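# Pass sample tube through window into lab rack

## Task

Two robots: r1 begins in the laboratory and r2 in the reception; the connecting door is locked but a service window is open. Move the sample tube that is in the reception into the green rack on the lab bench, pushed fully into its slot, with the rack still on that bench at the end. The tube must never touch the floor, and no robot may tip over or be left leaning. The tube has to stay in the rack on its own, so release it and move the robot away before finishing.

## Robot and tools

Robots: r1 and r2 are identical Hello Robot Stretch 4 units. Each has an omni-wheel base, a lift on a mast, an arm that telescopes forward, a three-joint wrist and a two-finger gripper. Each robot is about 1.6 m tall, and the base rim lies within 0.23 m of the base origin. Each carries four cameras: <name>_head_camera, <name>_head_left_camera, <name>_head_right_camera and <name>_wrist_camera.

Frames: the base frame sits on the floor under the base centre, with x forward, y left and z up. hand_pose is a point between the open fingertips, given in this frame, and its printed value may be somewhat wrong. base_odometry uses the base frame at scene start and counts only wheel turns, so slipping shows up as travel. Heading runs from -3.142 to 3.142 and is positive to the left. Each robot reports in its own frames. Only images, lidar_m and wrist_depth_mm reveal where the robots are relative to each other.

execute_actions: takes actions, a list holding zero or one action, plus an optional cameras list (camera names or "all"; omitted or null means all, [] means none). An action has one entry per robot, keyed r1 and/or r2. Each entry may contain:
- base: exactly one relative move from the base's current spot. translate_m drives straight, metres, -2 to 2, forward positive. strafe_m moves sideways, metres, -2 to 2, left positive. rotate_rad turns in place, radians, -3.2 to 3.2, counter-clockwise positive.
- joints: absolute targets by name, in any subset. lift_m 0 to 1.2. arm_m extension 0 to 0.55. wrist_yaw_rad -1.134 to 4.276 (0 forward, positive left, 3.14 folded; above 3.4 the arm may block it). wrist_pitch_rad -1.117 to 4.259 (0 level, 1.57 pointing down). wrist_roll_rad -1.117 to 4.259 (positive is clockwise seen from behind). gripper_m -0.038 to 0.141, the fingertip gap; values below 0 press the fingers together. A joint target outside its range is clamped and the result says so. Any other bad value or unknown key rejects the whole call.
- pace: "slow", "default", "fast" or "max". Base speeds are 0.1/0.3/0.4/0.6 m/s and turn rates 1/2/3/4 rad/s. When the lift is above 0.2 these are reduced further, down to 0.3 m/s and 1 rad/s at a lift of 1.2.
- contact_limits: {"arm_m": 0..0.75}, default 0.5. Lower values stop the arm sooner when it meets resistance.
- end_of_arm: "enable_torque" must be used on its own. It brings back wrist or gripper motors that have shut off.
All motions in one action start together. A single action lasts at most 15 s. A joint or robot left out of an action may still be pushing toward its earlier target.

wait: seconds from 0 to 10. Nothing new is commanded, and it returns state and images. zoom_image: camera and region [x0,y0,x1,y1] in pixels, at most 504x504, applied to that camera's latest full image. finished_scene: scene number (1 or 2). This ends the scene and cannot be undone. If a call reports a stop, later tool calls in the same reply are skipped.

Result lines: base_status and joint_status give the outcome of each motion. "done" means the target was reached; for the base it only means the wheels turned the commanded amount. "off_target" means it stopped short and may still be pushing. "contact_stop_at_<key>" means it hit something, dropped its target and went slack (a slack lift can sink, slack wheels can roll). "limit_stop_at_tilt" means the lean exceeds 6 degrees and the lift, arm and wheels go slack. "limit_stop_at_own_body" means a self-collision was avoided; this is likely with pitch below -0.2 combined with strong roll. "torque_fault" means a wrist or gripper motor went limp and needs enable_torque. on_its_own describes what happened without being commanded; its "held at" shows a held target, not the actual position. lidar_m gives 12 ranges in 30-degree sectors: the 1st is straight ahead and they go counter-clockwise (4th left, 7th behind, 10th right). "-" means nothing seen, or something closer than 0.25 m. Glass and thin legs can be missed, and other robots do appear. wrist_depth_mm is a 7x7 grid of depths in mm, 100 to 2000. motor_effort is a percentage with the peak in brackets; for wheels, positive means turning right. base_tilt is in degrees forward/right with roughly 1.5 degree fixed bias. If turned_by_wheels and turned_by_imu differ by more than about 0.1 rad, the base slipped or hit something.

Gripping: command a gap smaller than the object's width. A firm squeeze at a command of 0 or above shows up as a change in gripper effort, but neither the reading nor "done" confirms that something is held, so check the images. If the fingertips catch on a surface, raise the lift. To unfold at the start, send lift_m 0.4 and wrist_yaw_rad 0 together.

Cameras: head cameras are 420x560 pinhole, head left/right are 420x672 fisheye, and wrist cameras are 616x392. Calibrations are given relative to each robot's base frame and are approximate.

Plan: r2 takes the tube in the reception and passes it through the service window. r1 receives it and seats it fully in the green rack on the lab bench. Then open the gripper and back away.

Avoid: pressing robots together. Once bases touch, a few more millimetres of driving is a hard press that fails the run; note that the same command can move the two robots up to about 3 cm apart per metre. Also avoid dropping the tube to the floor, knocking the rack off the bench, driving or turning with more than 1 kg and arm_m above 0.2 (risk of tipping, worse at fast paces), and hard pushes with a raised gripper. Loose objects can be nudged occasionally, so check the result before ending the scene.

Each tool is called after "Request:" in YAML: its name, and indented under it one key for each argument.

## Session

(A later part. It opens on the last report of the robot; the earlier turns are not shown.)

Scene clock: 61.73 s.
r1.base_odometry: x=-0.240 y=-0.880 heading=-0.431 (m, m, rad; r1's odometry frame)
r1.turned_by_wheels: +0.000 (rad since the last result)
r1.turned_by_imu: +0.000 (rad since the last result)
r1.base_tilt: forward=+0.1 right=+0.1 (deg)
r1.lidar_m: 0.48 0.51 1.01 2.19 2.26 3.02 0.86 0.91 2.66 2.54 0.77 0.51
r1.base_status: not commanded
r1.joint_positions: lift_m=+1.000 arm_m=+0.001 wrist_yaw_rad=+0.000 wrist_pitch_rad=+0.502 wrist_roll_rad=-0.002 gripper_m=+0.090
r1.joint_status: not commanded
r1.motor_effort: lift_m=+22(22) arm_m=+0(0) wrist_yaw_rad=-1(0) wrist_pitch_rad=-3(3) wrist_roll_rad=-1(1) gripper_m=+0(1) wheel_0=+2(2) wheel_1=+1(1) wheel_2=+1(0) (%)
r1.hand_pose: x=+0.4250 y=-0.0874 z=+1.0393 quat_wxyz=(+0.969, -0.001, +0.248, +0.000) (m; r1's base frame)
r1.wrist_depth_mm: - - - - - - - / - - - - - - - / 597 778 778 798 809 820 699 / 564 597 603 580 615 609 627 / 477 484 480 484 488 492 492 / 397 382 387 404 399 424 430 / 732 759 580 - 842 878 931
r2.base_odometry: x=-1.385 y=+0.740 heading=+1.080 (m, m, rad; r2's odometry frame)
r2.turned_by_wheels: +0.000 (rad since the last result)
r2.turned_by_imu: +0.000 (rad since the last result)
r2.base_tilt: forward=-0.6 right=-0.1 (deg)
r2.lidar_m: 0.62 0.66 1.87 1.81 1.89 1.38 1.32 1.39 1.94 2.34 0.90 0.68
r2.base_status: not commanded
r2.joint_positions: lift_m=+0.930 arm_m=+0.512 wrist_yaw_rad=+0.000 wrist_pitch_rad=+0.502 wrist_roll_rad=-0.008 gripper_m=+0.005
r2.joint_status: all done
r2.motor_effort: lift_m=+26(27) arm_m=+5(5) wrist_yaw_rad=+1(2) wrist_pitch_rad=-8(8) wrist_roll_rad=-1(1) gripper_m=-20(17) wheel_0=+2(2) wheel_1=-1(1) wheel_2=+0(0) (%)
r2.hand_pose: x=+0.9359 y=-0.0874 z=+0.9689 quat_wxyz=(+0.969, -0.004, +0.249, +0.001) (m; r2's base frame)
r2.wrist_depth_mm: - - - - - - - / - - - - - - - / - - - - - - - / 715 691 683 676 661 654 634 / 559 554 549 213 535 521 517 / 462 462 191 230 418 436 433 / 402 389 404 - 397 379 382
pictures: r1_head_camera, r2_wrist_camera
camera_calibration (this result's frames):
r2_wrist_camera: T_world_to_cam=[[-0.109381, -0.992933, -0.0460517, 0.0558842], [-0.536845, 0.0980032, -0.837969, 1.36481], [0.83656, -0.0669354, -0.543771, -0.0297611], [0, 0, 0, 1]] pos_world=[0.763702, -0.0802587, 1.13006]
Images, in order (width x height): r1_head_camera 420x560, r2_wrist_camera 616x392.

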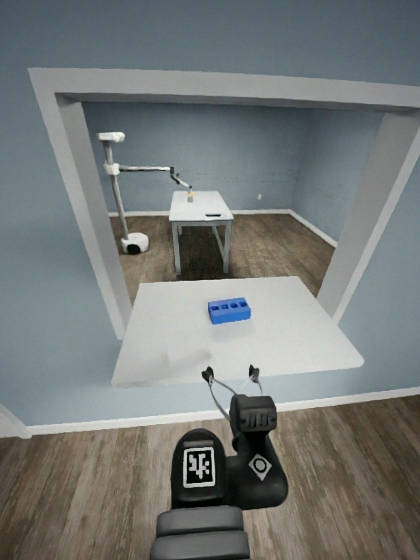

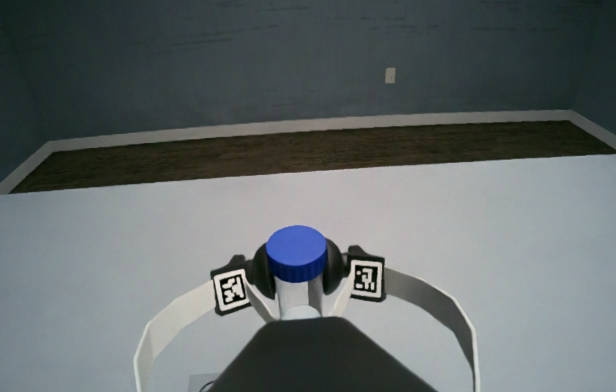

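Request:
execute_actions:
  actions:
    - {"r2":{"base":{"strafe_m":-1.62},"joints":{"lift_m":1.05,"arm_m":0.05},"pace":"fast"}}
  cameras: []

Request:
execute_actions:
  actions:
    - {"r2":{"base":{"translate_m":1.05},"pace":"fast"}}
  cameras: []

Request:
execute_actions:
  actions:
    - {"r2":{"base":{"rotate_rad":-1.59},"joints":{"arm_m":0.15}}}
  cameras: ["r2_wrist_camera","r2_head_camera","r1_wrist_camera"]

Scene clock: 75.70 s.
r1.base_odometry: x=-0.240 y=-0.880 heading=-0.431 (m, m, rad; r1's odometry frame)
r1.turned_by_wheels: +0.000 (rad since the last result)
r1.turned_by_imu: -0.003 (rad since the last result)
r1.base_tilt: forward=+0.1 right=+0.1 (deg)
r1.lidar_m: 0.48 0.51 0.97 2.20 2.26 3.01 0.87 0.90 2.67 2.54 0.75 0.50
r1.base_status: not commanded
r1.joint_positions: lift_m=+1.000 arm_m=+0.001 wrist_yaw_rad=+0.000 wrist_pitch_rad=+0.502 wrist_roll_rad=-0.002 gripper_m=+0.090
r1.joint_status: not commanded
r1.motor_effort: lift_m=+22(23) arm_m=+0(0) wrist_yaw_rad=+0(1) wrist_pitch_rad=-4(2) wrist_roll_rad=-1(1) gripper_m=-1(0) wheel_0=+2(3) wheel_1=+1(1) wheel_2=+0(0) (%)
r1.hand_pose: x=+0.4250 y=-0.0874 z=+1.0393 quat_wxyz=(+0.969, -0.001, +0.248, +0.000) (m; r1's base frame)
r1.wrist_depth_mm: - - - - - - - / - - - - - - - / 603 778 788 809 831 820 691 / 564 597 603 580 603 609 621 / 480 477 480 484 484 492 496 / 399 379 389 404 402 421 430 / 741 750 580 - 842 866 904
r2.base_odometry: x=+0.044 y=-0.023 heading=+1.080 (m, m, rad; r2's odometry frame)
r2.turned_by_wheels: +0.000 (rad since the last result)
r2.turned_by_imu: -0.001 (rad since the last result)
r2.base_tilt: forward=-0.7 right=-0.1 (deg)
r2.lidar_m: 3.36 1.04 0.96 3.42 1.92 1.38 1.32 1.19 0.85 0.83 0.85 0.93
r2.base_status: done
r2.joint_positions: lift_m=+1.050 arm_m=+0.051 wrist_yaw_rad=+0.000 wrist_pitch_rad=+0.503 wrist_roll_rad=-0.008 gripper_m=+0.005
r2.joint_status: all done
r2.motor_effort: lift_m=+26(27) arm_m=-5(4) wrist_yaw_rad=+0(2) wrist_pitch_rad=-9(9) wrist_roll_rad=+1(0) gripper_m=-16(18) wheel_0=+2(12) wheel_1=+0(13) wheel_2=+0(1) (%)
r2.hand_pose: x=+0.4745 y=-0.0874 z=+1.0888 quat_wxyz=(+0.969, -0.004, +0.249, +0.001) (m; r2's base frame)
r2.wrist_depth_mm: - - - - - 1397 - / - - - - - 1229 1205 / - - - - - 1464 866 / - - - - - 1499 1042 / 1808 1983 1921 213 1863 1499 1078 / 1499 1576 191 229 1464 1397 1078 / 1397 1366 1397 - 1336 1281 1098
pictures: none
No camera images: the call's "cameras" was empty. Leave "cameras" out to get every camera's image.

Scene clock: 80.23 s.
r1.base_odometry: x=-0.240 y=-0.880 heading=-0.431 (m, m, rad; r1's odometry frame)
r1.turned_by_wheels: +0.000 (rad since the last result)
r1.turned_by_imu: -0.001 (rad since the last result)
r1.base_tilt: forward=+0.1 right=+0.2 (deg)
r1.lidar_m: 0.49 0.53 1.00 2.19 2.27 3.00 0.86 0.90 2.64 2.55 0.77 0.52
r1.base_status: not commanded
r1.joint_positions: lift_m=+1.000 arm_m=+0.001 wrist_yaw_rad=+0.000 wrist_pitch_rad=+0.502 wrist_roll_rad=-0.002 gripper_m=+0.090
r1.joint_status: not commanded
r1.motor_effort: lift_m=+23(23) arm_m=+0(0) wrist_yaw_rad=-2(1) wrist_pitch_rad=-3(2) wrist_roll_rad=-1(1) gripper_m=+0(2) wheel_0=+2(2) wheel_1=+2(1) wheel_2=+0(0) (%)
r1.hand_pose: x=+0.4250 y=-0.0874 z=+1.0393 quat_wxyz=(+0.969, -0.001, +0.248, +0.000) (m; r1's base frame)
r1.wrist_depth_mm: - - - - - - - / - - - - - - - / 603 788 788 788 809 820 699 / 569 603 597 574 603 621 615 / 477 477 480 484 488 488 496 / 399 382 389 404 402 427 433 / 750 759 580 - 854 878 891
r2.base_odometry: x=+0.539 y=+0.903 heading=+1.080 (m, m, rad; r2's odometry frame)
r2.turned_by_wheels: +0.000 (rad since the last result)
r2.turned_by_imu: +0.000 (rad since the last result)
r2.base_tilt: forward=-0.3 right=-0.1 (deg)
r2.lidar_m: 2.31 2.41 0.77 0.73 0.76 2.46 2.37 1.25 0.68 0.62 0.67 1.23
r2.base_status: done
r2.joint_positions: lift_m=+1.050 arm_m=+0.051 wrist_yaw_rad=+0.000 wrist_pitch_rad=+0.503 wrist_roll_rad=-0.008 gripper_m=+0.005
r2.joint_status: not commanded
r2.motor_effort: lift_m=+25(25) arm_m=-5(4) wrist_yaw_rad=+0(0) wrist_pitch_rad=-8(9) wrist_roll_rad=+0(0) gripper_m=-19(17) wheel_0=+4(9) wheel_1=+4(9) wheel_2=-4(14) (%)
r2.hand_pose: x=+0.4745 y=-0.0874 z=+1.0888 quat_wxyz=(+0.969, -0.004, +0.249, +0.001) (m; r2's base frame)
r2.wrist_depth_mm: 1863 1863 1863 1983 1983 1397 1008 / 1983 - - - - 1430 1042 / - - - - - 1499 1060 / - - - - - 1499 1078 / 1983 1921 1983 213 1863 1576 1078 / 1618 1618 191 230 1464 1464 1078 / 1397 1366 1397 - 1366 1281 1098
pictures: none
No camera images: the call's "cameras" was empty. Leave "cameras" out to get every camera's image.

Scene clock: 82.60 s.
r1.base_odometry: x=-0.240 y=-0.880 heading=-0.431 (m, m, rad; r1's odometry frame)
r1.turned_by_wheels: +0.000 (rad since the last result)
r1.turned_by_imu: -0.001 (rad since the last result)
r1.base_tilt: forward=+0.0 right=+0.1 (deg)
r1.lidar_m: 0.48 0.51 0.99 2.18 2.28 2.99 0.85 0.90 2.67 2.53 0.77 0.52
r1.base_status: not commanded
r1.joint_positions: lift_m=+1.000 arm_m=+0.001 wrist_yaw_rad=+0.000 wrist_pitch_rad=+0.502 wrist_roll_rad=-0.002 gripper_m=+0.090
r1.joint_status: not commanded
r1.motor_effort: lift_m=+22(23) arm_m=+0(0) wrist_yaw_rad=-1(2) wrist_pitch_rad=-2(2) wrist_roll_rad=-2(1) gripper_m=-1(0) wheel_0=+2(2) wheel_1=+1(1) wheel_2=+1(1) (%)
r1.hand_pose: x=+0.4250 y=-0.0874 z=+1.0393 quat_wxyz=(+0.969, -0.001, +0.248, +0.000) (m; r1's base frame)
r1.wrist_depth_mm: - - - - - - - / - - - - - - - / 603 788 788 798 809 820 707 / 569 597 603 580 609 621 621 / 477 477 480 488 492 492 492 / 399 379 389 407 399 424 430 / 750 750 574 - 854 878 904
r2.base_odometry: x=+0.539 y=+0.903 heading=-0.508 (m, m, rad; r2's odometry frame)
r2.turned_by_wheels: -1.589 (rad since the last result)
r2.turned_by_imu: -1.565 (rad since the last result)
r2.base_tilt: forward=-0.5 right=-0.1 (deg)
r2.lidar_m: 0.64 0.65 1.20 2.32 2.40 0.78 0.72 0.80 2.49 2.39 1.23 0.65
r2.base_status: done
r2.joint_positions: lift_m=+1.050 arm_m=+0.149 wrist_yaw_rad=+0.000 wrist_pitch_rad=+0.502 wrist_roll_rad=-0.008 gripper_m=+0.005
r2.joint_status: all done
r2.motor_effort: lift_m=+25(25) arm_m=+4(5) wrist_yaw_rad=+0(2) wrist_pitch_rad=-8(8) wrist_roll_rad=+1(1) gripper_m=-18(16) wheel_0=+4(11) wheel_1=+3(10) wheel_2=+7(9) (%)
r2.hand_pose: x=+0.5730 y=-0.0874 z=+1.0889 quat_wxyz=(+0.969, -0.004, +0.249, +0.001) (m; r2's base frame)
r2.wrist_depth_mm: - - - - - - 492 / - - - - - - 512 / - - - 904 878 707 559 / 715 707 634 654 676 634 627 / 574 569 564 213 549 535 661 / 469 469 191 229 430 449 455 / 410 415 424 - 854 891 946
pictures: r1_wrist_camera, r2_head_camera, r2_wrist_camera
camera_calibration (this result's frames):
r1_wrist_camera: T_world_to_cam=[[-0.0201075, -0.999419, 0.027503, -0.117755], [-0.509996, -0.0134076, -0.860073, 1.15398], [0.859942, -0.0313203, -0.50943, 0.388999], [0, 0, 0, 1]] pos_world=[0.25164, -0.0900308, 1.19391]
r2_wrist_camera: T_world_to_cam=[[-0.1094, -0.992931, -0.0460484, 0.0217188], [-0.536858, 0.0980118, -0.83796, 1.27058], [0.83655, -0.0669512, -0.543785, 0.339154], [0, 0, 0, 1]] pos_world=[0.40078, -0.0802601, 1.25013]
Images, in order (width x height): r1_wrist_camera 616x392, r2_head_camera 420x560, r2_wrist_camera 616x392.

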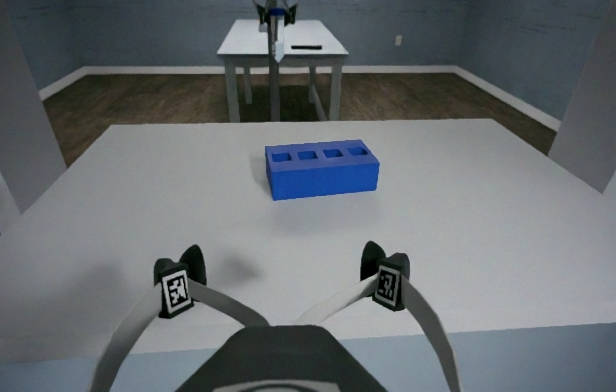

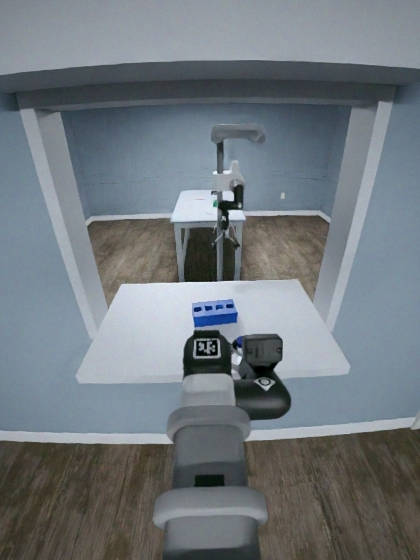

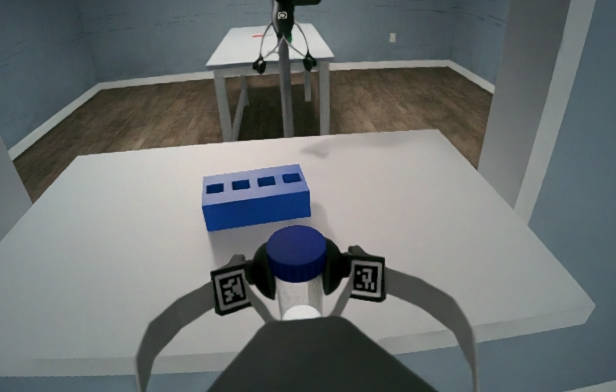

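Request:
execute_actions:
  actions:
    - {"r2":{"base":{"strafe_m":-0.008},"joints":{"arm_m":0.48,"lift_m":1.03}},"r1":{"joints":{"arm_m":0.08}}}
  cameras: ["r2_wrist_camera","r1_head_camera","r1_wrist_camera"]

Request:
zoom_image:
  camera: "r1_head_camera"
  region: [180,250,270,340]

Scene clock: 92.83 s.
r1.base_odometry: x=-0.240 y=-0.880 heading=-0.431 (m, m, rad; r1's odometry frame)
r1.turned_by_wheels: +0.000 (rad since the last result)
r1.turned_by_imu: -0.002 (rad since the last result)
r1.base_tilt: forward=+0.1 right=+0.1 (deg)
r1.lidar_m: 0.48 0.52 1.00 2.20 2.26 2.99 0.87 0.91 2.67 2.55 0.76 0.52
r1.base_status: not commanded
r1.joint_positions: lift_m=+1.000 arm_m=+0.079 wrist_yaw_rad=+0.000 wrist_pitch_rad=+0.502 wrist_roll_rad=-0.002 gripper_m=+0.090
r1.joint_status: all done
r1.motor_effort: lift_m=+22(22) arm_m=+8(9) wrist_yaw_rad=+0(2) wrist_pitch_rad=-2(3) wrist_roll_rad=-1(1) gripper_m=+0(0) wheel_0=+2(2) wheel_1=+1(1) wheel_2=+0(0) (%)
r1.hand_pose: x=+0.5025 y=-0.0874 z=+1.0393 quat_wxyz=(+0.969, -0.001, +0.248, +0.000) (m; r1's base frame)
r1.wrist_depth_mm: - - - - - - - / - - - - - - - / - 778 798 750 798 809 - / 569 597 597 525 580 621 621 / 477 480 480 480 484 492 496 / 397 379 377 392 379 413 413 / 343 336 355 - 351 351 359
r2.base_odometry: x=+0.535 y=+0.896 heading=-0.508 (m, m, rad; r2's odometry frame)
r2.turned_by_wheels: +0.000 (rad since the last result)
r2.turned_by_imu: +0.000 (rad since the last result)
r2.base_tilt: forward=-0.7 right=+0.0 (deg)
r2.lidar_m: 0.62 0.66 1.25 2.30 2.41 0.75 0.71 0.77 2.45 2.40 1.22 0.68
r2.base_status: done
r2.joint_positions: lift_m=+1.030 arm_m=+0.479 wrist_yaw_rad=+0.000 wrist_pitch_rad=+0.502 wrist_roll_rad=-0.008 gripper_m=+0.005
r2.joint_status: all done
r2.motor_effort: lift_m=+15(23) arm_m=+5(4) wrist_yaw_rad=+0(1) wrist_pitch_rad=-8(8) wrist_roll_rad=+0(0) gripper_m=-18(17) wheel_0=+2(12) wheel_1=-1(11) wheel_2=+0(6) (%)
r2.hand_pose: x=+0.9029 y=-0.0874 z=+1.0697 quat_wxyz=(+0.969, -0.004, +0.249, +0.001) (m; r2's base frame)
r2.wrist_depth_mm: - - - - - - - / - - - 1983 - - - / - - - - - - - / - - - - - - - / 539 539 535 213 517 508 521 / 442 442 191 230 404 421 415 / 387 364 338 - 379 366 368
pictures: r1_head_camera, r1_wrist_camera, r2_wrist_camera
camera_calibration (this result's frames):
r1_wrist_camera: T_world_to_cam=[[-0.020206, -0.999417, 0.0275058, -0.116175], [-0.510123, -0.0133552, -0.859998, 1.19345], [0.859864, -0.0314085, -0.509556, 0.322522], [0, 0, 0, 1]] pos_world=[0.329132, -0.090039, 1.1939]
r2_wrist_camera: T_world_to_cam=[[-0.109269, -0.992945, -0.0460471, 0.0568415], [-0.536881, 0.0979406, -0.837954, 1.43164], [0.836552, -0.0668404, -0.543795, 0.052751], [0, 0, 0, 1]] pos_world=[0.730703, -0.0802494, 1.23095]
Images, in order (width x height): r1_head_camera 420x560, r1_wrist_camera 616x392, r2_wrist_camera 616x392.

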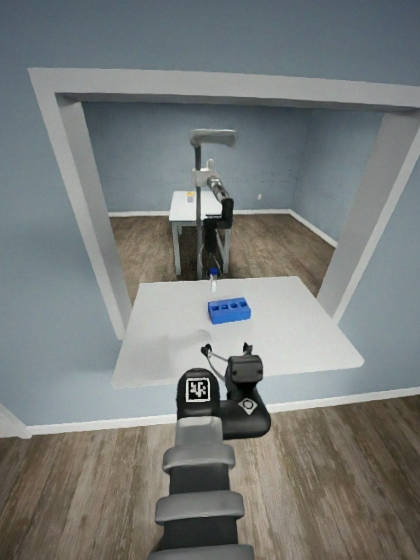

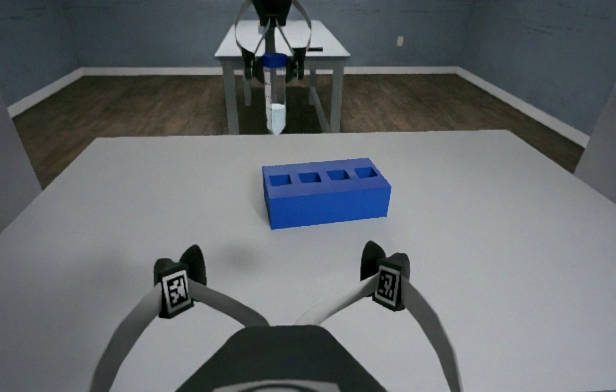

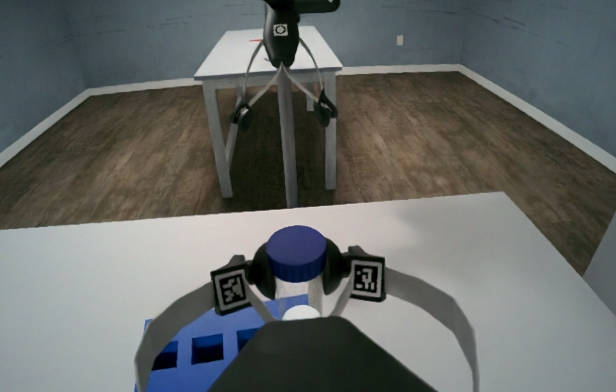

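Region (180, 250, 270, 340) of r1_head_camera's 420x560 image, scaled by 5.600, with more detail than that image has.

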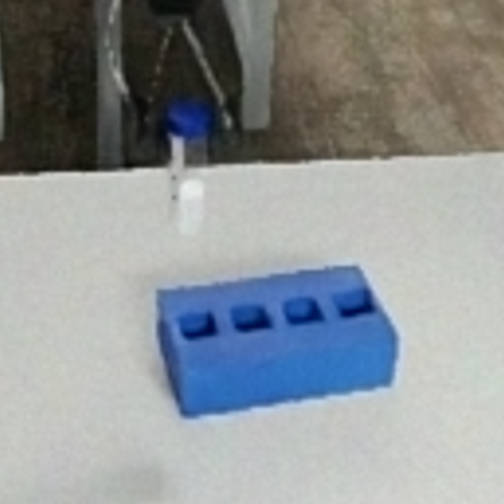

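Request:
execute_actions:
  actions:
    - {"r2":{"joints":{"arm_m":0.52,"lift_m":0.997}}}
  cameras: ["r2_wrist_camera","r1_head_camera","r1_wrist_camera"]

Request:
zoom_image:
  camera: "r1_head_camera"
  region: [180,250,270,340]

Scene clock: 98.37 s.
r1.base_odometry: x=-0.240 y=-0.880 heading=-0.431 (m, m, rad; r1's odometry frame)
r1.turned_by_wheels: +0.000 (rad since the last result)
r1.turned_by_imu: -0.001 (rad since the last result)
r1.base_tilt: forward=+0.1 right=+0.1 (deg)
r1.lidar_m: 0.48 0.50 1.00 2.18 2.27 3.02 0.87 0.92 2.64 2.55 0.73 0.54
r1.base_status: not commanded
r1.joint_positions: lift_m=+1.000 arm_m=+0.079 wrist_yaw_rad=+0.000 wrist_pitch_rad=+0.502 wrist_roll_rad=-0.002 gripper_m=+0.090
r1.joint_status: not commanded
r1.motor_effort: lift_m=+22(22) arm_m=+8(8) wrist_yaw_rad=-1(1) wrist_pitch_rad=-5(2) wrist_roll_rad=-1(1) gripper_m=-1(1) wheel_0=+2(2) wheel_1=+1(2) wheel_2=+1(0) (%)
r1.hand_pose: x=+0.5025 y=-0.0874 z=+1.0393 quat_wxyz=(+0.969, -0.001, +0.248, +0.000) (m; r1's base frame)
r1.wrist_depth_mm: - - - - - - - / - - - - - - - / - 798 788 741 809 809 - / 559 591 597 525 580 615 615 / 469 477 480 480 488 492 496 / 402 377 375 392 379 407 413 / 343 336 353 - 347 353 362
r2.base_odometry: x=+0.535 y=+0.896 heading=-0.508 (m, m, rad; r2's odometry frame)
r2.turned_by_wheels: +0.000 (rad since the last result)
r2.turned_by_imu: +0.000 (rad since the last result)
r2.base_tilt: forward=-0.7 right=+0.0 (deg)
r2.lidar_m: 0.61 0.65 1.22 2.32 2.42 0.76 0.71 0.80 2.49 2.39 1.23 0.69
r2.base_status: not commanded
r2.joint_positions: lift_m=+0.997 arm_m=+0.519 wrist_yaw_rad=+0.000 wrist_pitch_rad=+0.502 wrist_roll_rad=-0.008 gripper_m=+0.005
r2.joint_status: all done
r2.motor_effort: lift_m=+15(15) arm_m=+5(5) wrist_yaw_rad=-1(1) wrist_pitch_rad=-8(8) wrist_roll_rad=+0(1) gripper_m=-16(18) wheel_0=+2(2) wheel_1=-2(2) wheel_2=+0(0) (%)
r2.hand_pose: x=+0.9429 y=-0.0874 z=+1.0367 quat_wxyz=(+0.969, -0.004, +0.249, +0.001) (m; r2's base frame)
r2.wrist_depth_mm: - - - - - - - / - - - 1983 - - - / - - - - - - - / - - - - - 574 - / 488 488 484 213 469 459 452 / 402 404 191 230 364 382 377 / 349 294 304 - 343 334 330
pictures: r1_head_camera, r1_wrist_camera, r2_wrist_camera
camera_calibration (this result's frames):
r1_wrist_camera: T_world_to_cam=[[-0.0202056, -0.999417, 0.0275058, -0.116175], [-0.510123, -0.0133553, -0.859998, 1.19345], [0.859864, -0.0314082, -0.509556, 0.322522], [0, 0, 0, 1]] pos_world=[0.329132, -0.0900389, 1.1939]
r2_wrist_camera: T_world_to_cam=[[-0.109322, -0.99294, -0.0460366, 0.0597178], [-0.536957, 0.0979671, -0.837902, 1.42545], [0.836496, -0.0668816, -0.543876, 0.00146428], [0, 0, 0, 1]] pos_world=[0.770711, -0.0802534, 1.19794]
Images, in order (width x height): r1_head_camera 420x560, r1_wrist_camera 616x392, r2_wrist_camera 616x392.

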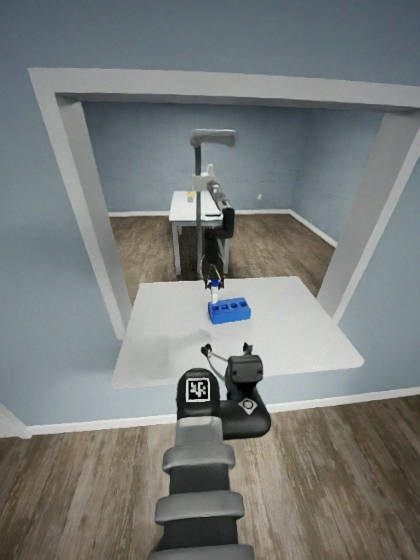

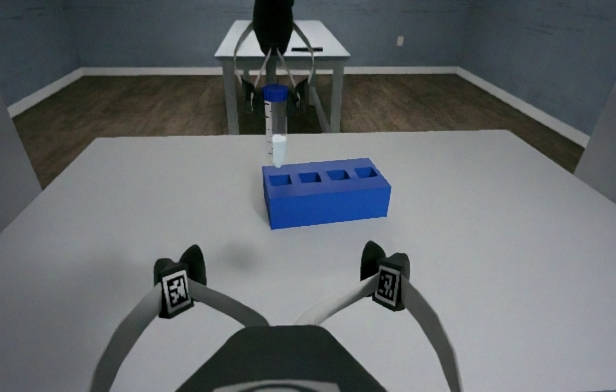

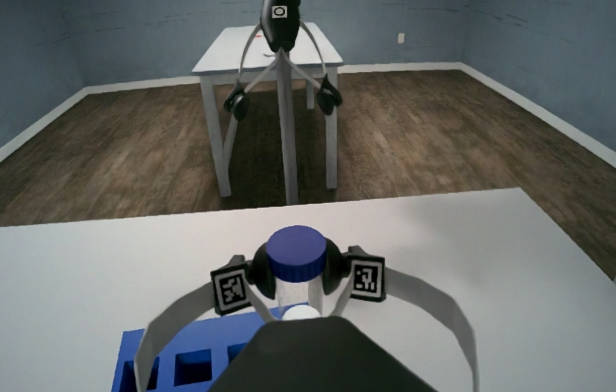

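Region (180, 250, 270, 340) of r1_head_camera's 420x560 image, scaled by 5.600, with more detail than that image has.

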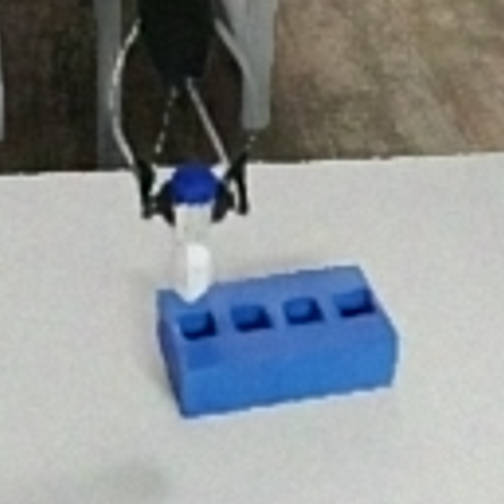

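Request:
execute_actions:
  actions:
    - {"r2":{"joints":{"arm_m":0.527,"lift_m":0.968},"pace":"slow"}}
  cameras: ["r2_wrist_camera","r1_wrist_camera"]

Request:
zoom_image:
  camera: "r1_wrist_camera"
  region: [220,80,380,240]

Scene clock: 103.67 s.
r1.base_odometry: x=-0.240 y=-0.880 heading=-0.431 (m, m, rad; r1's odometry frame)
r1.turned_by_wheels: +0.000 (rad since the last result)
r1.turned_by_imu: -0.001 (rad since the last result)
r1.base_tilt: forward=+0.1 right=+0.1 (deg)
r1.lidar_m: 0.48 0.49 0.99 2.19 2.24 3.01 0.86 0.90 2.65 2.54 0.76 0.55
r1.base_status: not commanded
r1.joint_positions: lift_m=+1.000 arm_m=+0.079 wrist_yaw_rad=+0.000 wrist_pitch_rad=+0.502 wrist_roll_rad=-0.002 gripper_m=+0.090
r1.joint_status: not commanded
r1.motor_effort: lift_m=+22(22) arm_m=+8(8) wrist_yaw_rad=-1(2) wrist_pitch_rad=-4(3) wrist_roll_rad=-1(1) gripper_m=+0(0) wheel_0=+2(2) wheel_1=+1(1) wheel_2=+0(1) (%)
r1.hand_pose: x=+0.5025 y=-0.0874 z=+1.0393 quat_wxyz=(+0.969, -0.001, +0.248, +0.000) (m; r1's base frame)
r1.wrist_depth_mm: - - - - - - - / - - - - - - - / - 788 788 750 809 809 - / 559 585 597 525 585 615 609 / 477 477 484 480 488 488 492 / 399 377 377 389 379 410 413 / 343 336 353 - 347 351 359
r2.base_odometry: x=+0.535 y=+0.896 heading=-0.508 (m, m, rad; r2's odometry frame)
r2.turned_by_wheels: +0.000 (rad since the last result)
r2.turned_by_imu: +0.000 (rad since the last result)
r2.base_tilt: forward=-0.5 right=-0.2 (deg)
r2.lidar_m: 0.62 0.65 1.22 2.32 2.41 0.76 0.72 0.78 2.49 2.39 1.23 0.67
r2.base_status: not commanded
r2.joint_positions: lift_m=+0.968 arm_m=+0.526 wrist_yaw_rad=+0.000 wrist_pitch_rad=+0.502 wrist_roll_rad=-0.008 gripper_m=+0.005
r2.joint_status: all done
r2.motor_effort: lift_m=+15(15) arm_m=+5(4) wrist_yaw_rad=+0(2) wrist_pitch_rad=-6(8) wrist_roll_rad=+1(1) gripper_m=-19(17) wheel_0=+2(2) wheel_1=-1(1) wheel_2=+0(0) (%)
r2.hand_pose: x=+0.9500 y=-0.0874 z=+1.0080 quat_wxyz=(+0.969, -0.004, +0.248, +0.001) (m; r2's base frame)
r2.wrist_depth_mm: - - - - - - - / - - - 1983 - - - / - - - - - - - / - - - 535 530 517 - / 442 442 436 213 424 418 415 / 368 366 191 230 334 347 345 / 319 271 272 - 314 300 301
pictures: r1_wrist_camera, r2_wrist_camera
camera_calibration (this result's frames):
r1_wrist_camera: T_world_to_cam=[[-0.0202058, -0.999417, 0.027506, -0.116175], [-0.510123, -0.0133554, -0.859998, 1.19345], [0.859864, -0.0314084, -0.509556, 0.322522], [0, 0, 0, 1]] pos_world=[0.329132, -0.0900389, 1.1939]
r2_wrist_camera: T_world_to_cam=[[-0.109274, -0.992941, -0.04612, 0.0592107], [-0.536319, 0.0979604, -0.838311, 1.40497], [0.836911, -0.0668709, -0.543238, -0.0211401], [0, 0, 0, 1]] pos_world=[0.777676, -0.0802524, 1.16905]
Images, in order (width x height): r1_wrist_camera 616x392, r2_wrist_camera 616x392.

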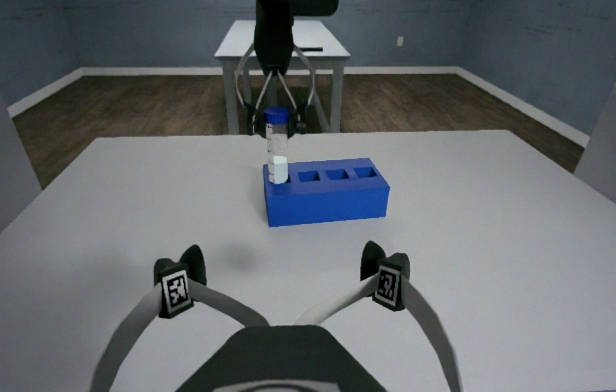

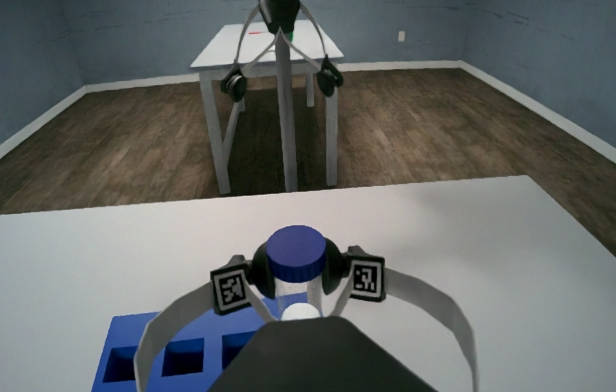

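Region (220, 80, 380, 240) of r1_wrist_camera's 616x392 image, scaled by 3.150.

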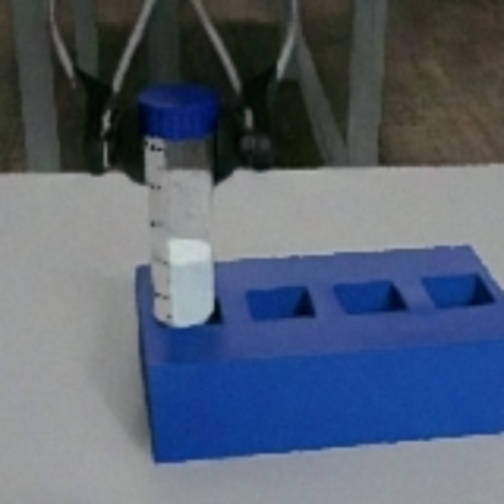

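Request:
execute_actions:
  actions:
    - {"r2":{"joints":{"lift_m":0.94},"pace":"slow"},"r1":{"base":{"strafe_m":0.017},"joints":{"lift_m":0.96,"arm_m":0.15}}}
  cameras: ["r1_wrist_camera"]

Request:
execute_actions:
  actions:
    - {"r2":{"joints":{"gripper_m":0.06}}}
  cameras: []

Request:
execute_actions:
  actions:
    - {"r2":{"joints":{"arm_m":0.3}},"r1":{"joints":{"arm_m":0.32,"gripper_m":0.07}}}
  cameras: ["r2_wrist_camera","r1_wrist_camera"]

Scene clock: 114.30 s.
r1.base_odometry: x=-0.233 y=-0.865 heading=-0.431 (m, m, rad; r1's odometry frame)
r1.turned_by_wheels: +0.000 (rad since the last result)
r1.turned_by_imu: -0.001 (rad since the last result)
r1.base_tilt: forward=+0.1 right=+0.1 (deg)
r1.lidar_m: 0.49 0.51 0.99 2.17 2.22 2.99 0.87 0.90 2.70 2.56 0.75 0.55
r1.base_status: done
r1.joint_positions: lift_m=+0.960 arm_m=+0.149 wrist_yaw_rad=+0.000 wrist_pitch_rad=+0.502 wrist_roll_rad=-0.002 gripper_m=+0.090
r1.joint_status: all done
r1.motor_effort: lift_m=+18(22) arm_m=+8(8) wrist_yaw_rad=-1(1) wrist_pitch_rad=-4(5) wrist_roll_rad=-1(1) gripper_m=-1(0) wheel_0=+0(6) wheel_1=+0(7) wheel_2=+0(0) (%)
r1.hand_pose: x=+0.5724 y=-0.0874 z=+0.9996 quat_wxyz=(+0.969, -0.001, +0.248, +0.000) (m; r1's base frame)
r1.wrist_depth_mm: - - - 564 - - - / - - - - - - - / - 683 683 500 707 715 - / 512 521 521 449 462 535 535 / 415 415 421 424 421 427 430 / 347 329 329 343 330 355 357 / 300 293 310 - 306 306 306
r2.base_odometry: x=+0.535 y=+0.896 heading=-0.508 (m, m, rad; r2's odometry frame)
r2.turned_by_wheels: +0.000 (rad since the last result)
r2.turned_by_imu: +0.000 (rad since the last result)
r2.base_tilt: forward=-0.5 right=-0.1 (deg)
r2.lidar_m: 0.63 0.64 1.21 2.31 2.41 0.74 0.73 0.76 2.49 2.39 1.24 0.67
r2.base_status: not commanded
r2.joint_positions: lift_m=+0.940 arm_m=+0.526 wrist_yaw_rad=+0.000 wrist_pitch_rad=+0.502 wrist_roll_rad=-0.008 gripper_m=+0.005
r2.joint_status: all done
r2.motor_effort: lift_m=+15(15) arm_m=+5(5) wrist_yaw_rad=-1(2) wrist_pitch_rad=-7(7) wrist_roll_rad=+0(1) gripper_m=-16(17) wheel_0=+2(2) wheel_1=-1(1) wheel_2=+0(0) (%)
r2.hand_pose: x=+0.9500 y=-0.0874 z=+0.9798 quat_wxyz=(+0.969, -0.004, +0.248, +0.001) (m; r2's base frame)
r2.wrist_depth_mm: - - - 1160 - - - / - - - 1983 - - - / - - - - - - - / 508 496 488 484 477 466 462 / 402 399 397 213 384 377 375 / 329 265 192 229 300 312 310 / 289 224 232 - 283 270 -
pictures: r1_wrist_camera
camera_calibration (this result's frames):
r1_wrist_camera: T_world_to_cam=[[-0.0202061, -0.999417, 0.0275073, -0.113673], [-0.510184, -0.0133541, -0.859962, 1.19505], [0.859828, -0.0314103, -0.509617, 0.242235], [0, 0, 0, 1]] pos_world=[0.399119, -0.0900391, 1.15427]
Images, in order (width x height): r1_wrist_camera 616x392.

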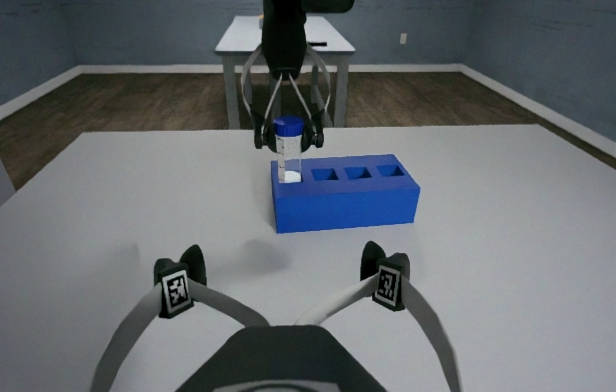

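Scene clock: 115.63 s.
r1.base_odometry: x=-0.233 y=-0.865 heading=-0.431 (m, m, rad; r1's odometry frame)
r1.turned_by_wheels: +0.000 (rad since the last result)
r1.turned_by_imu: +0.000 (rad since the last result)
r1.base_tilt: forward=+0.1 right=+0.1 (deg)
r1.lidar_m: 0.48 0.51 0.99 2.18 2.25 2.96 0.84 0.91 2.69 2.57 0.76 0.54
r1.base_status: not commanded
r1.joint_positions: lift_m=+0.960 arm_m=+0.149 wrist_yaw_rad=+0.000 wrist_pitch_rad=+0.502 wrist_roll_rad=-0.002 gripper_m=+0.090
r1.joint_status: not commanded
r1.motor_effort: lift_m=+18(18) arm_m=+8(8) wrist_yaw_rad=+0(0) wrist_pitch_rad=-4(5) wrist_roll_rad=-1(1) gripper_m=-1(0) wheel_0=+0(0) wheel_1=+0(0) wheel_2=+0(0) (%)
r1.hand_pose: x=+0.5724 y=-0.0874 z=+0.9996 quat_wxyz=(+0.969, -0.001, +0.248, +0.000) (m; r1's base frame)
r1.wrist_depth_mm: - - - 564 - - - / - - - - - - - / - 683 647 654 699 699 - / 508 521 512 445 462 535 549 / 413 415 418 424 424 424 433 / 349 327 329 342 332 355 359 / 300 291 310 - 303 304 309
r2.base_odometry: x=+0.535 y=+0.896 heading=-0.508 (m, m, rad; r2's odometry frame)
r2.turned_by_wheels: +0.000 (rad since the last result)
r2.turned_by_imu: +0.000 (rad since the last result)
r2.base_tilt: forward=-0.7 right=+0.0 (deg)
r2.lidar_m: 0.61 0.64 1.21 2.31 2.40 0.76 0.71 0.77 2.48 2.37 1.25 0.65
r2.base_status: not commanded
r2.joint_positions: lift_m=+0.940 arm_m=+0.526 wrist_yaw_rad=+0.000 wrist_pitch_rad=+0.502 wrist_roll_rad=-0.008 gripper_m=+0.060
r2.joint_status: all done
r2.motor_effort: lift_m=+15(15) arm_m=+5(5) wrist_yaw_rad=-1(1) wrist_pitch_rad=-7(7) wrist_roll_rad=+0(1) gripper_m=-2(18) wheel_0=+2(2) wheel_1=-1(1) wheel_2=+0(0) (%)
r2.hand_pose: x=+0.9500 y=-0.0874 z=+0.9798 quat_wxyz=(+0.969, -0.004, +0.248, +0.001) (m; r2's base frame)
r2.wrist_depth_mm: - - - 1138 - - - / - - - 1983 - - - / - - - - - - - / 508 500 492 484 477 469 462 / 402 399 397 220 370 379 375 / 330 265 197 158 303 315 310 / 289 225 232 - 285 271 -
pictures: none
No camera images: the call's "cameras" was empty. Leave "cameras" out to get every camera's image.

Scene clock: 117.43 s.
r1.base_odometry: x=-0.233 y=-0.865 heading=-0.431 (m, m, rad; r1's odometry frame)
r1.turned_by_wheels: +0.000 (rad since the last result)
r1.turned_by_imu: -0.001 (rad since the last result)
r1.base_tilt: forward=+0.1 right=+0.1 (deg)
r1.lidar_m: 0.48 0.50 1.01 2.16 2.26 2.99 0.87 0.89 2.70 2.57 0.73 0.52
r1.base_status: not commanded
r1.joint_positions: lift_m=+0.960 arm_m=+0.319 wrist_yaw_rad=+0.000 wrist_pitch_rad=+0.502 wrist_roll_rad=-0.002 gripper_m=+0.070
r1.joint_status: all done
r1.motor_effort: lift_m=+18(18) arm_m=+8(7) wrist_yaw_rad=-1(1) wrist_pitch_rad=-5(4) wrist_roll_rad=-1(1) gripper_m=-1(0) wheel_0=+0(0) wheel_1=+1(0) wheel_2=+0(0) (%)
r1.hand_pose: x=+0.7425 y=-0.0874 z=+0.9997 quat_wxyz=(+0.969, -0.001, +0.248, +0.000) (m; r1's base frame)
r1.wrist_depth_mm: - - - 621 - - - / - - - - - - - / - - - - - - - / 508 517 521 525 530 535 535 / 413 415 418 342 355 424 427 / 345 336 327 286 206 332 359 / 301 290 307 - 304 303 306
r2.base_odometry: x=+0.535 y=+0.896 heading=-0.508 (m, m, rad; r2's odometry frame)
r2.turned_by_wheels: +0.000 (rad since the last result)
r2.turned_by_imu: +0.000 (rad since the last result)
r2.base_tilt: forward=-0.5 right=-0.1 (deg)
r2.lidar_m: 0.63 0.65 1.22 2.32 2.42 0.76 0.72 0.77 2.49 2.38 1.22 0.67
r2.base_status: not commanded
r2.joint_positions: lift_m=+0.940 arm_m=+0.301 wrist_yaw_rad=+0.000 wrist_pitch_rad=+0.502 wrist_roll_rad=-0.008 gripper_m=+0.060
r2.joint_status: all done
r2.motor_effort: lift_m=+14(15) arm_m=-5(4) wrist_yaw_rad=-2(3) wrist_pitch_rad=-8(7) wrist_roll_rad=+1(2) gripper_m=-4(4) wheel_0=+2(2) wheel_1=-1(1) wheel_2=+0(0) (%)
r2.hand_pose: x=+0.7246 y=-0.0875 z=+0.9798 quat_wxyz=(+0.969, -0.004, +0.249, +0.001) (m; r2's base frame)
r2.wrist_depth_mm: - - - - - - - / - - - - - - 504 / 691 668 647 585 621 609 496 / 512 477 413 430 477 466 462 / 399 402 397 392 373 377 375 / 330 332 197 158 303 315 309 / 289 283 290 - 285 272 -
pictures: r1_wrist_camera, r2_wrist_camera
camera_calibration (this result's frames):
r1_wrist_camera: T_world_to_cam=[[-0.0201733, -0.999418, 0.0275062, -0.110253], [-0.510137, -0.0133716, -0.859989, 1.28179], [0.859857, -0.0313807, -0.50957, 0.0959954], [0, 0, 0, 1]] pos_world=[0.569124, -0.0900364, 1.15428]
r2_wrist_camera: T_world_to_cam=[[-0.109576, -0.992911, -0.0460552, 0.0333646], [-0.536788, 0.0981083, -0.837994, 1.26049], [0.836571, -0.0671017, -0.543733, 0.152935], [0, 0, 0, 1]] pos_world=[0.552333, -0.0802746, 1.14098]
Images, in order (width x height): r1_wrist_camera 616x392, r2_wrist_camera 616x392.

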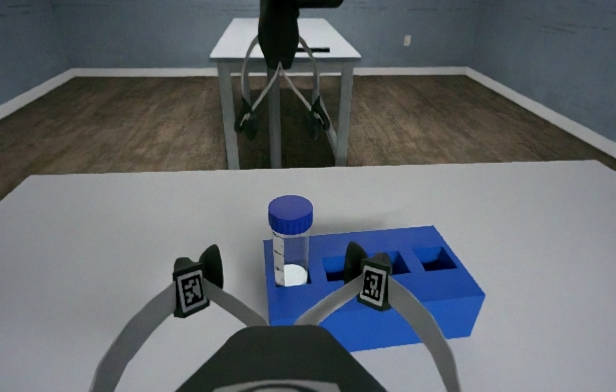

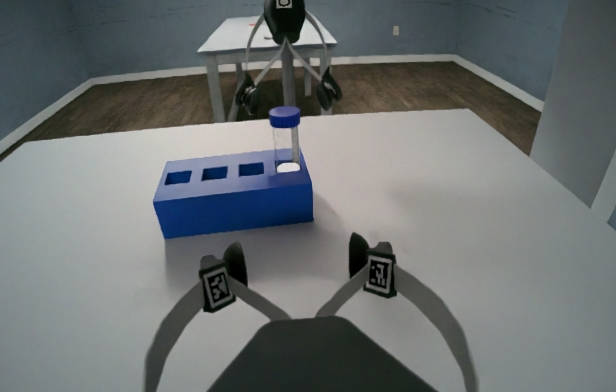

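Same view as r2's earlier: +0.063, −0.011.

Request:
execute_actions:
  actions:
    - {"r2":{"joints":{"arm_m":0.2}},"r1":{"base":{"strafe_m":-0.004},"joints":{"arm_m":0.384,"lift_m":0.95,"gripper_m":0.055}}}
  cameras: ["r1_wrist_camera"]

Request:
execute_actions:
  actions:
    - {"r1":{"joints":{"gripper_m":0.005}},"r2":{"joints":{"arm_m":0.1}}}
  cameras: []

Request:
execute_actions:
  actions:
    - {"r1":{"joints":{"lift_m":1.03}}}
  cameras: ["r2_wrist_camera","r1_wrist_camera"]

Scene clock: 125.00 s.
r1.base_odometry: x=-0.234 y=-0.869 heading=-0.431 (m, m, rad; r1's odometry frame)
r1.turned_by_wheels: +0.000 (rad since the last result)
r1.turned_by_imu: -0.001 (rad since the last result)
r1.base_tilt: forward=+0.1 right=+0.1 (deg)
r1.lidar_m: 0.48 0.52 0.99 2.19 2.24 3.00 0.88 0.90 2.67 2.56 0.74 0.52
r1.base_status: done
r1.joint_positions: lift_m=+0.950 arm_m=+0.383 wrist_yaw_rad=+0.000 wrist_pitch_rad=+0.502 wrist_roll_rad=-0.002 gripper_m=+0.055
r1.joint_status: all done
r1.motor_effort: lift_m=+18(17) arm_m=+8(8) wrist_yaw_rad=-1(0) wrist_pitch_rad=-4(5) wrist_roll_rad=-1(1) gripper_m=-1(3) wheel_0=+1(8) wheel_1=+1(7) wheel_2=+0(3) (%)
r1.hand_pose: x=+0.8065 y=-0.0874 z=+0.9896 quat_wxyz=(+0.969, -0.001, +0.248, +0.000) (m; r1's base frame)
r1.wrist_depth_mm: - - - - - - - / - - - 1863 - - - / - - - - - - - / 496 496 500 504 512 512 517 / 399 402 404 228 407 410 415 / 332 334 194 229 264 300 345 / 289 282 297 - 235 242 293
r2.base_odometry: x=+0.535 y=+0.896 heading=-0.508 (m, m, rad; r2's odometry frame)
r2.turned_by_wheels: +0.000 (rad since the last result)
r2.turned_by_imu: +0.000 (rad since the last result)
r2.base_tilt: forward=-0.6 right=+0.0 (deg)
r2.lidar_m: 0.61 0.66 1.23 2.33 2.42 0.76 0.72 0.76 2.47 2.39 1.24 0.69
r2.base_status: not commanded
r2.joint_positions: lift_m=+0.940 arm_m=+0.201 wrist_yaw_rad=+0.000 wrist_pitch_rad=+0.502 wrist_roll_rad=-0.008 gripper_m=+0.060
r2.joint_status: all done
r2.motor_effort: lift_m=+14(15) arm_m=-5(5) wrist_yaw_rad=+1(1) wrist_pitch_rad=-8(8) wrist_roll_rad=+0(0) gripper_m=-3(3) wheel_0=+2(2) wheel_1=-1(1) wheel_2=+0(0) (%)
r2.hand_pose: x=+0.6246 y=-0.0875 z=+0.9798 quat_wxyz=(+0.969, -0.004, +0.249, +0.001) (m; r2's base frame)
r2.wrist_depth_mm: - - - - - - 484 / - - - - - - 488 / 691 668 530 591 621 603 504 / 512 500 488 484 477 469 462 / 402 402 397 392 373 382 375 / 330 332 197 158 324 336 343 / 315 320 327 - 759 798 831
pictures: r1_wrist_camera
camera_calibration (this result's frames):
r1_wrist_camera: T_world_to_cam=[[-0.0202071, -0.999417, 0.0275068, -0.108668], [-0.510167, -0.0133538, -0.859972, 1.30585], [0.859838, -0.0314106, -0.5096, 0.035886], [0, 0, 0, 1]] pos_world=[0.633152, -0.0900392, 1.14427]
Images, in order (width x height): r1_wrist_camera 616x392.

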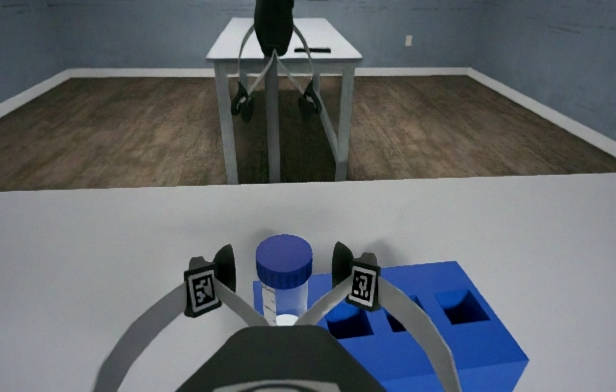

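Scene clock: 126.30 s.
r1.base_odometry: x=-0.234 y=-0.869 heading=-0.431 (m, m, rad; r1's odometry frame)
r1.turned_by_wheels: +0.000 (rad since the last result)
r1.turned_by_imu: +0.000 (rad since the last result)
r1.base_tilt: forward=+0.1 right=+0.1 (deg)
r1.lidar_m: 0.48 0.53 1.01 2.18 2.26 2.98 0.86 0.92 2.68 2.55 0.73 0.54
r1.base_status: not commanded
r1.joint_positions: lift_m=+0.950 arm_m=+0.383 wrist_yaw_rad=+0.000 wrist_pitch_rad=+0.502 wrist_roll_rad=-0.002 gripper_m=+0.005
r1.joint_status: all done
r1.motor_effort: lift_m=+18(18) arm_m=+8(8) wrist_yaw_rad=-2(2) wrist_pitch_rad=-3(4) wrist_roll_rad=-1(1) gripper_m=-13(14) wheel_0=+0(0) wheel_1=+1(1) wheel_2=+0(0) (%)
r1.hand_pose: x=+0.8065 y=-0.0874 z=+0.9896 quat_wxyz=(+0.969, -0.001, +0.248, +0.000) (m; r1's base frame)
r1.wrist_depth_mm: - - - - - - - / - - - 1921 - - - / - - - - - - - / 492 496 500 504 508 517 508 / 397 402 404 214 404 410 413 / 334 322 190 213 188 298 343 / 289 278 298 - 234 242 294
r2.base_odometry: x=+0.535 y=+0.896 heading=-0.508 (m, m, rad; r2's odometry frame)
r2.turned_by_wheels: +0.000 (rad since the last result)
r2.turned_by_imu: +0.000 (rad since the last result)
r2.base_tilt: forward=-0.4 right=-0.1 (deg)
r2.lidar_m: 0.62 0.66 1.21 2.33 2.42 0.75 0.72 0.76 2.49 2.38 1.23 0.66
r2.base_status: not commanded
r2.joint_positions: lift_m=+0.940 arm_m=+0.101 wrist_yaw_rad=+0.000 wrist_pitch_rad=+0.502 wrist_roll_rad=-0.008 gripper_m=+0.060
r2.joint_status: all done
r2.motor_effort: lift_m=+15(15) arm_m=-5(4) wrist_yaw_rad=+1(2) wrist_pitch_rad=-8(7) wrist_roll_rad=+0(1) gripper_m=-3(3) wheel_0=+2(2) wheel_1=-1(1) wheel_2=+0(0) (%)
r2.hand_pose: x=+0.5246 y=-0.0875 z=+0.9798 quat_wxyz=(+0.969, -0.004, +0.249, +0.001) (m; r2's base frame)
r2.wrist_depth_mm: - - - - - - 512 / - - - 854 904 668 559 / 699 668 585 591 621 603 615 / 508 504 492 484 477 469 462 / 404 402 407 413 410 427 778 / 741 750 196 158 798 854 904 / 842 831 854 - 946 960 1025
pictures: none
No camera images: the call's "cameras" was empty. Leave "cameras" out to get every camera's image.

Scene clock: 127.60 s.
r1.base_odometry: x=-0.234 y=-0.869 heading=-0.431 (m, m, rad; r1's odometry frame)
r1.turned_by_wheels: +0.000 (rad since the last result)
r1.turned_by_imu: +0.000 (rad since the last result)
r1.base_tilt: forward=+0.1 right=+0.1 (deg)
r1.lidar_m: 0.48 0.51 0.96 2.17 2.25 2.98 0.87 0.90 2.70 2.56 0.77 0.55
r1.base_status: not commanded
r1.joint_positions: lift_m=+1.030 arm_m=+0.383 wrist_yaw_rad=+0.000 wrist_pitch_rad=+0.502 wrist_roll_rad=-0.002 gripper_m=+0.005
r1.joint_status: all done
r1.motor_effort: lift_m=+23(27) arm_m=+8(8) wrist_yaw_rad=+0(0) wrist_pitch_rad=-5(6) wrist_roll_rad=-1(1) gripper_m=-13(13) wheel_0=+0(0) wheel_1=+1(1) wheel_2=+0(0) (%)
r1.hand_pose: x=+0.8065 y=-0.0874 z=+1.0692 quat_wxyz=(+0.969, -0.001, +0.248, +0.000) (m; r1's base frame)
r1.wrist_depth_mm: - - - 750 - - - / - - - 1983 - - - / - - - - - - - / - - - - - - - / 521 521 525 214 535 535 535 / 436 424 190 213 187 449 449 / 377 364 384 - 332 373 384
r2.base_odometry: x=+0.535 y=+0.896 heading=-0.508 (m, m, rad; r2's odometry frame)
r2.turned_by_wheels: +0.000 (rad since the last result)
r2.turned_by_imu: +0.000 (rad since the last result)
r2.base_tilt: forward=-0.6 right=-0.1 (deg)
r2.lidar_m: 0.62 0.66 1.21 2.32 2.40 0.76 0.71 0.77 2.49 2.39 1.24 0.67
r2.base_status: not commanded
r2.joint_positions: lift_m=+0.940 arm_m=+0.101 wrist_yaw_rad=+0.000 wrist_pitch_rad=+0.502 wrist_roll_rad=-0.008 gripper_m=+0.060
r2.joint_status: not commanded
r2.motor_effort: lift_m=+14(15) arm_m=-5(5) wrist_yaw_rad=+2(0) wrist_pitch_rad=-8(8) wrist_roll_rad=-1(0) gripper_m=-5(1) wheel_0=+2(2) wheel_1=-1(1) wheel_2=+0(0) (%)
r2.hand_pose: x=+0.5246 y=-0.0875 z=+0.9798 quat_wxyz=(+0.969, -0.004, +0.249, +0.001) (m; r2's base frame)
r2.wrist_depth_mm: - - - - - - 512 / - - - - 904 668 559 / 699 668 585 597 621 603 609 / 512 504 492 488 477 469 462 / 402 402 407 415 410 427 788 / 741 759 197 158 798 842 904 / 831 831 866 - 946 991 1042
pictures: r1_wrist_camera, r2_wrist_camera
camera_calibration (this result's frames):
r1_wrist_camera: T_world_to_cam=[[-0.0202024, -0.999417, 0.02751, -0.110864], [-0.510297, -0.0133543, -0.859895, 1.37431], [0.859761, -0.0314102, -0.509729, 0.0766572], [0, 0, 0, 1]] pos_world=[0.633157, -0.0900391, 1.22388]
r2_wrist_camera: T_world_to_cam=[[-0.109591, -0.992909, -0.0460604, 0.0114574], [-0.536748, 0.0981178, -0.838018, 1.15314], [0.836595, -0.0671162, -0.543695, 0.320216], [0, 0, 0, 1]] pos_world=[0.352312, -0.080276, 1.14098]
Images, in order (width x height): r1_wrist_camera 616x392, r2_wrist_camera 616x392.

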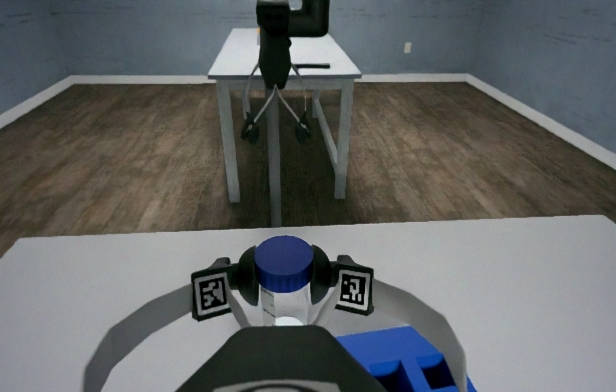

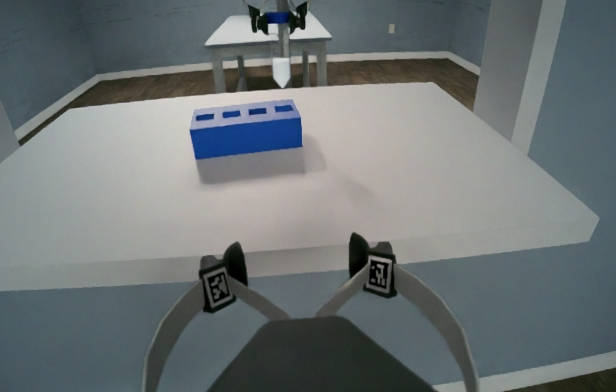

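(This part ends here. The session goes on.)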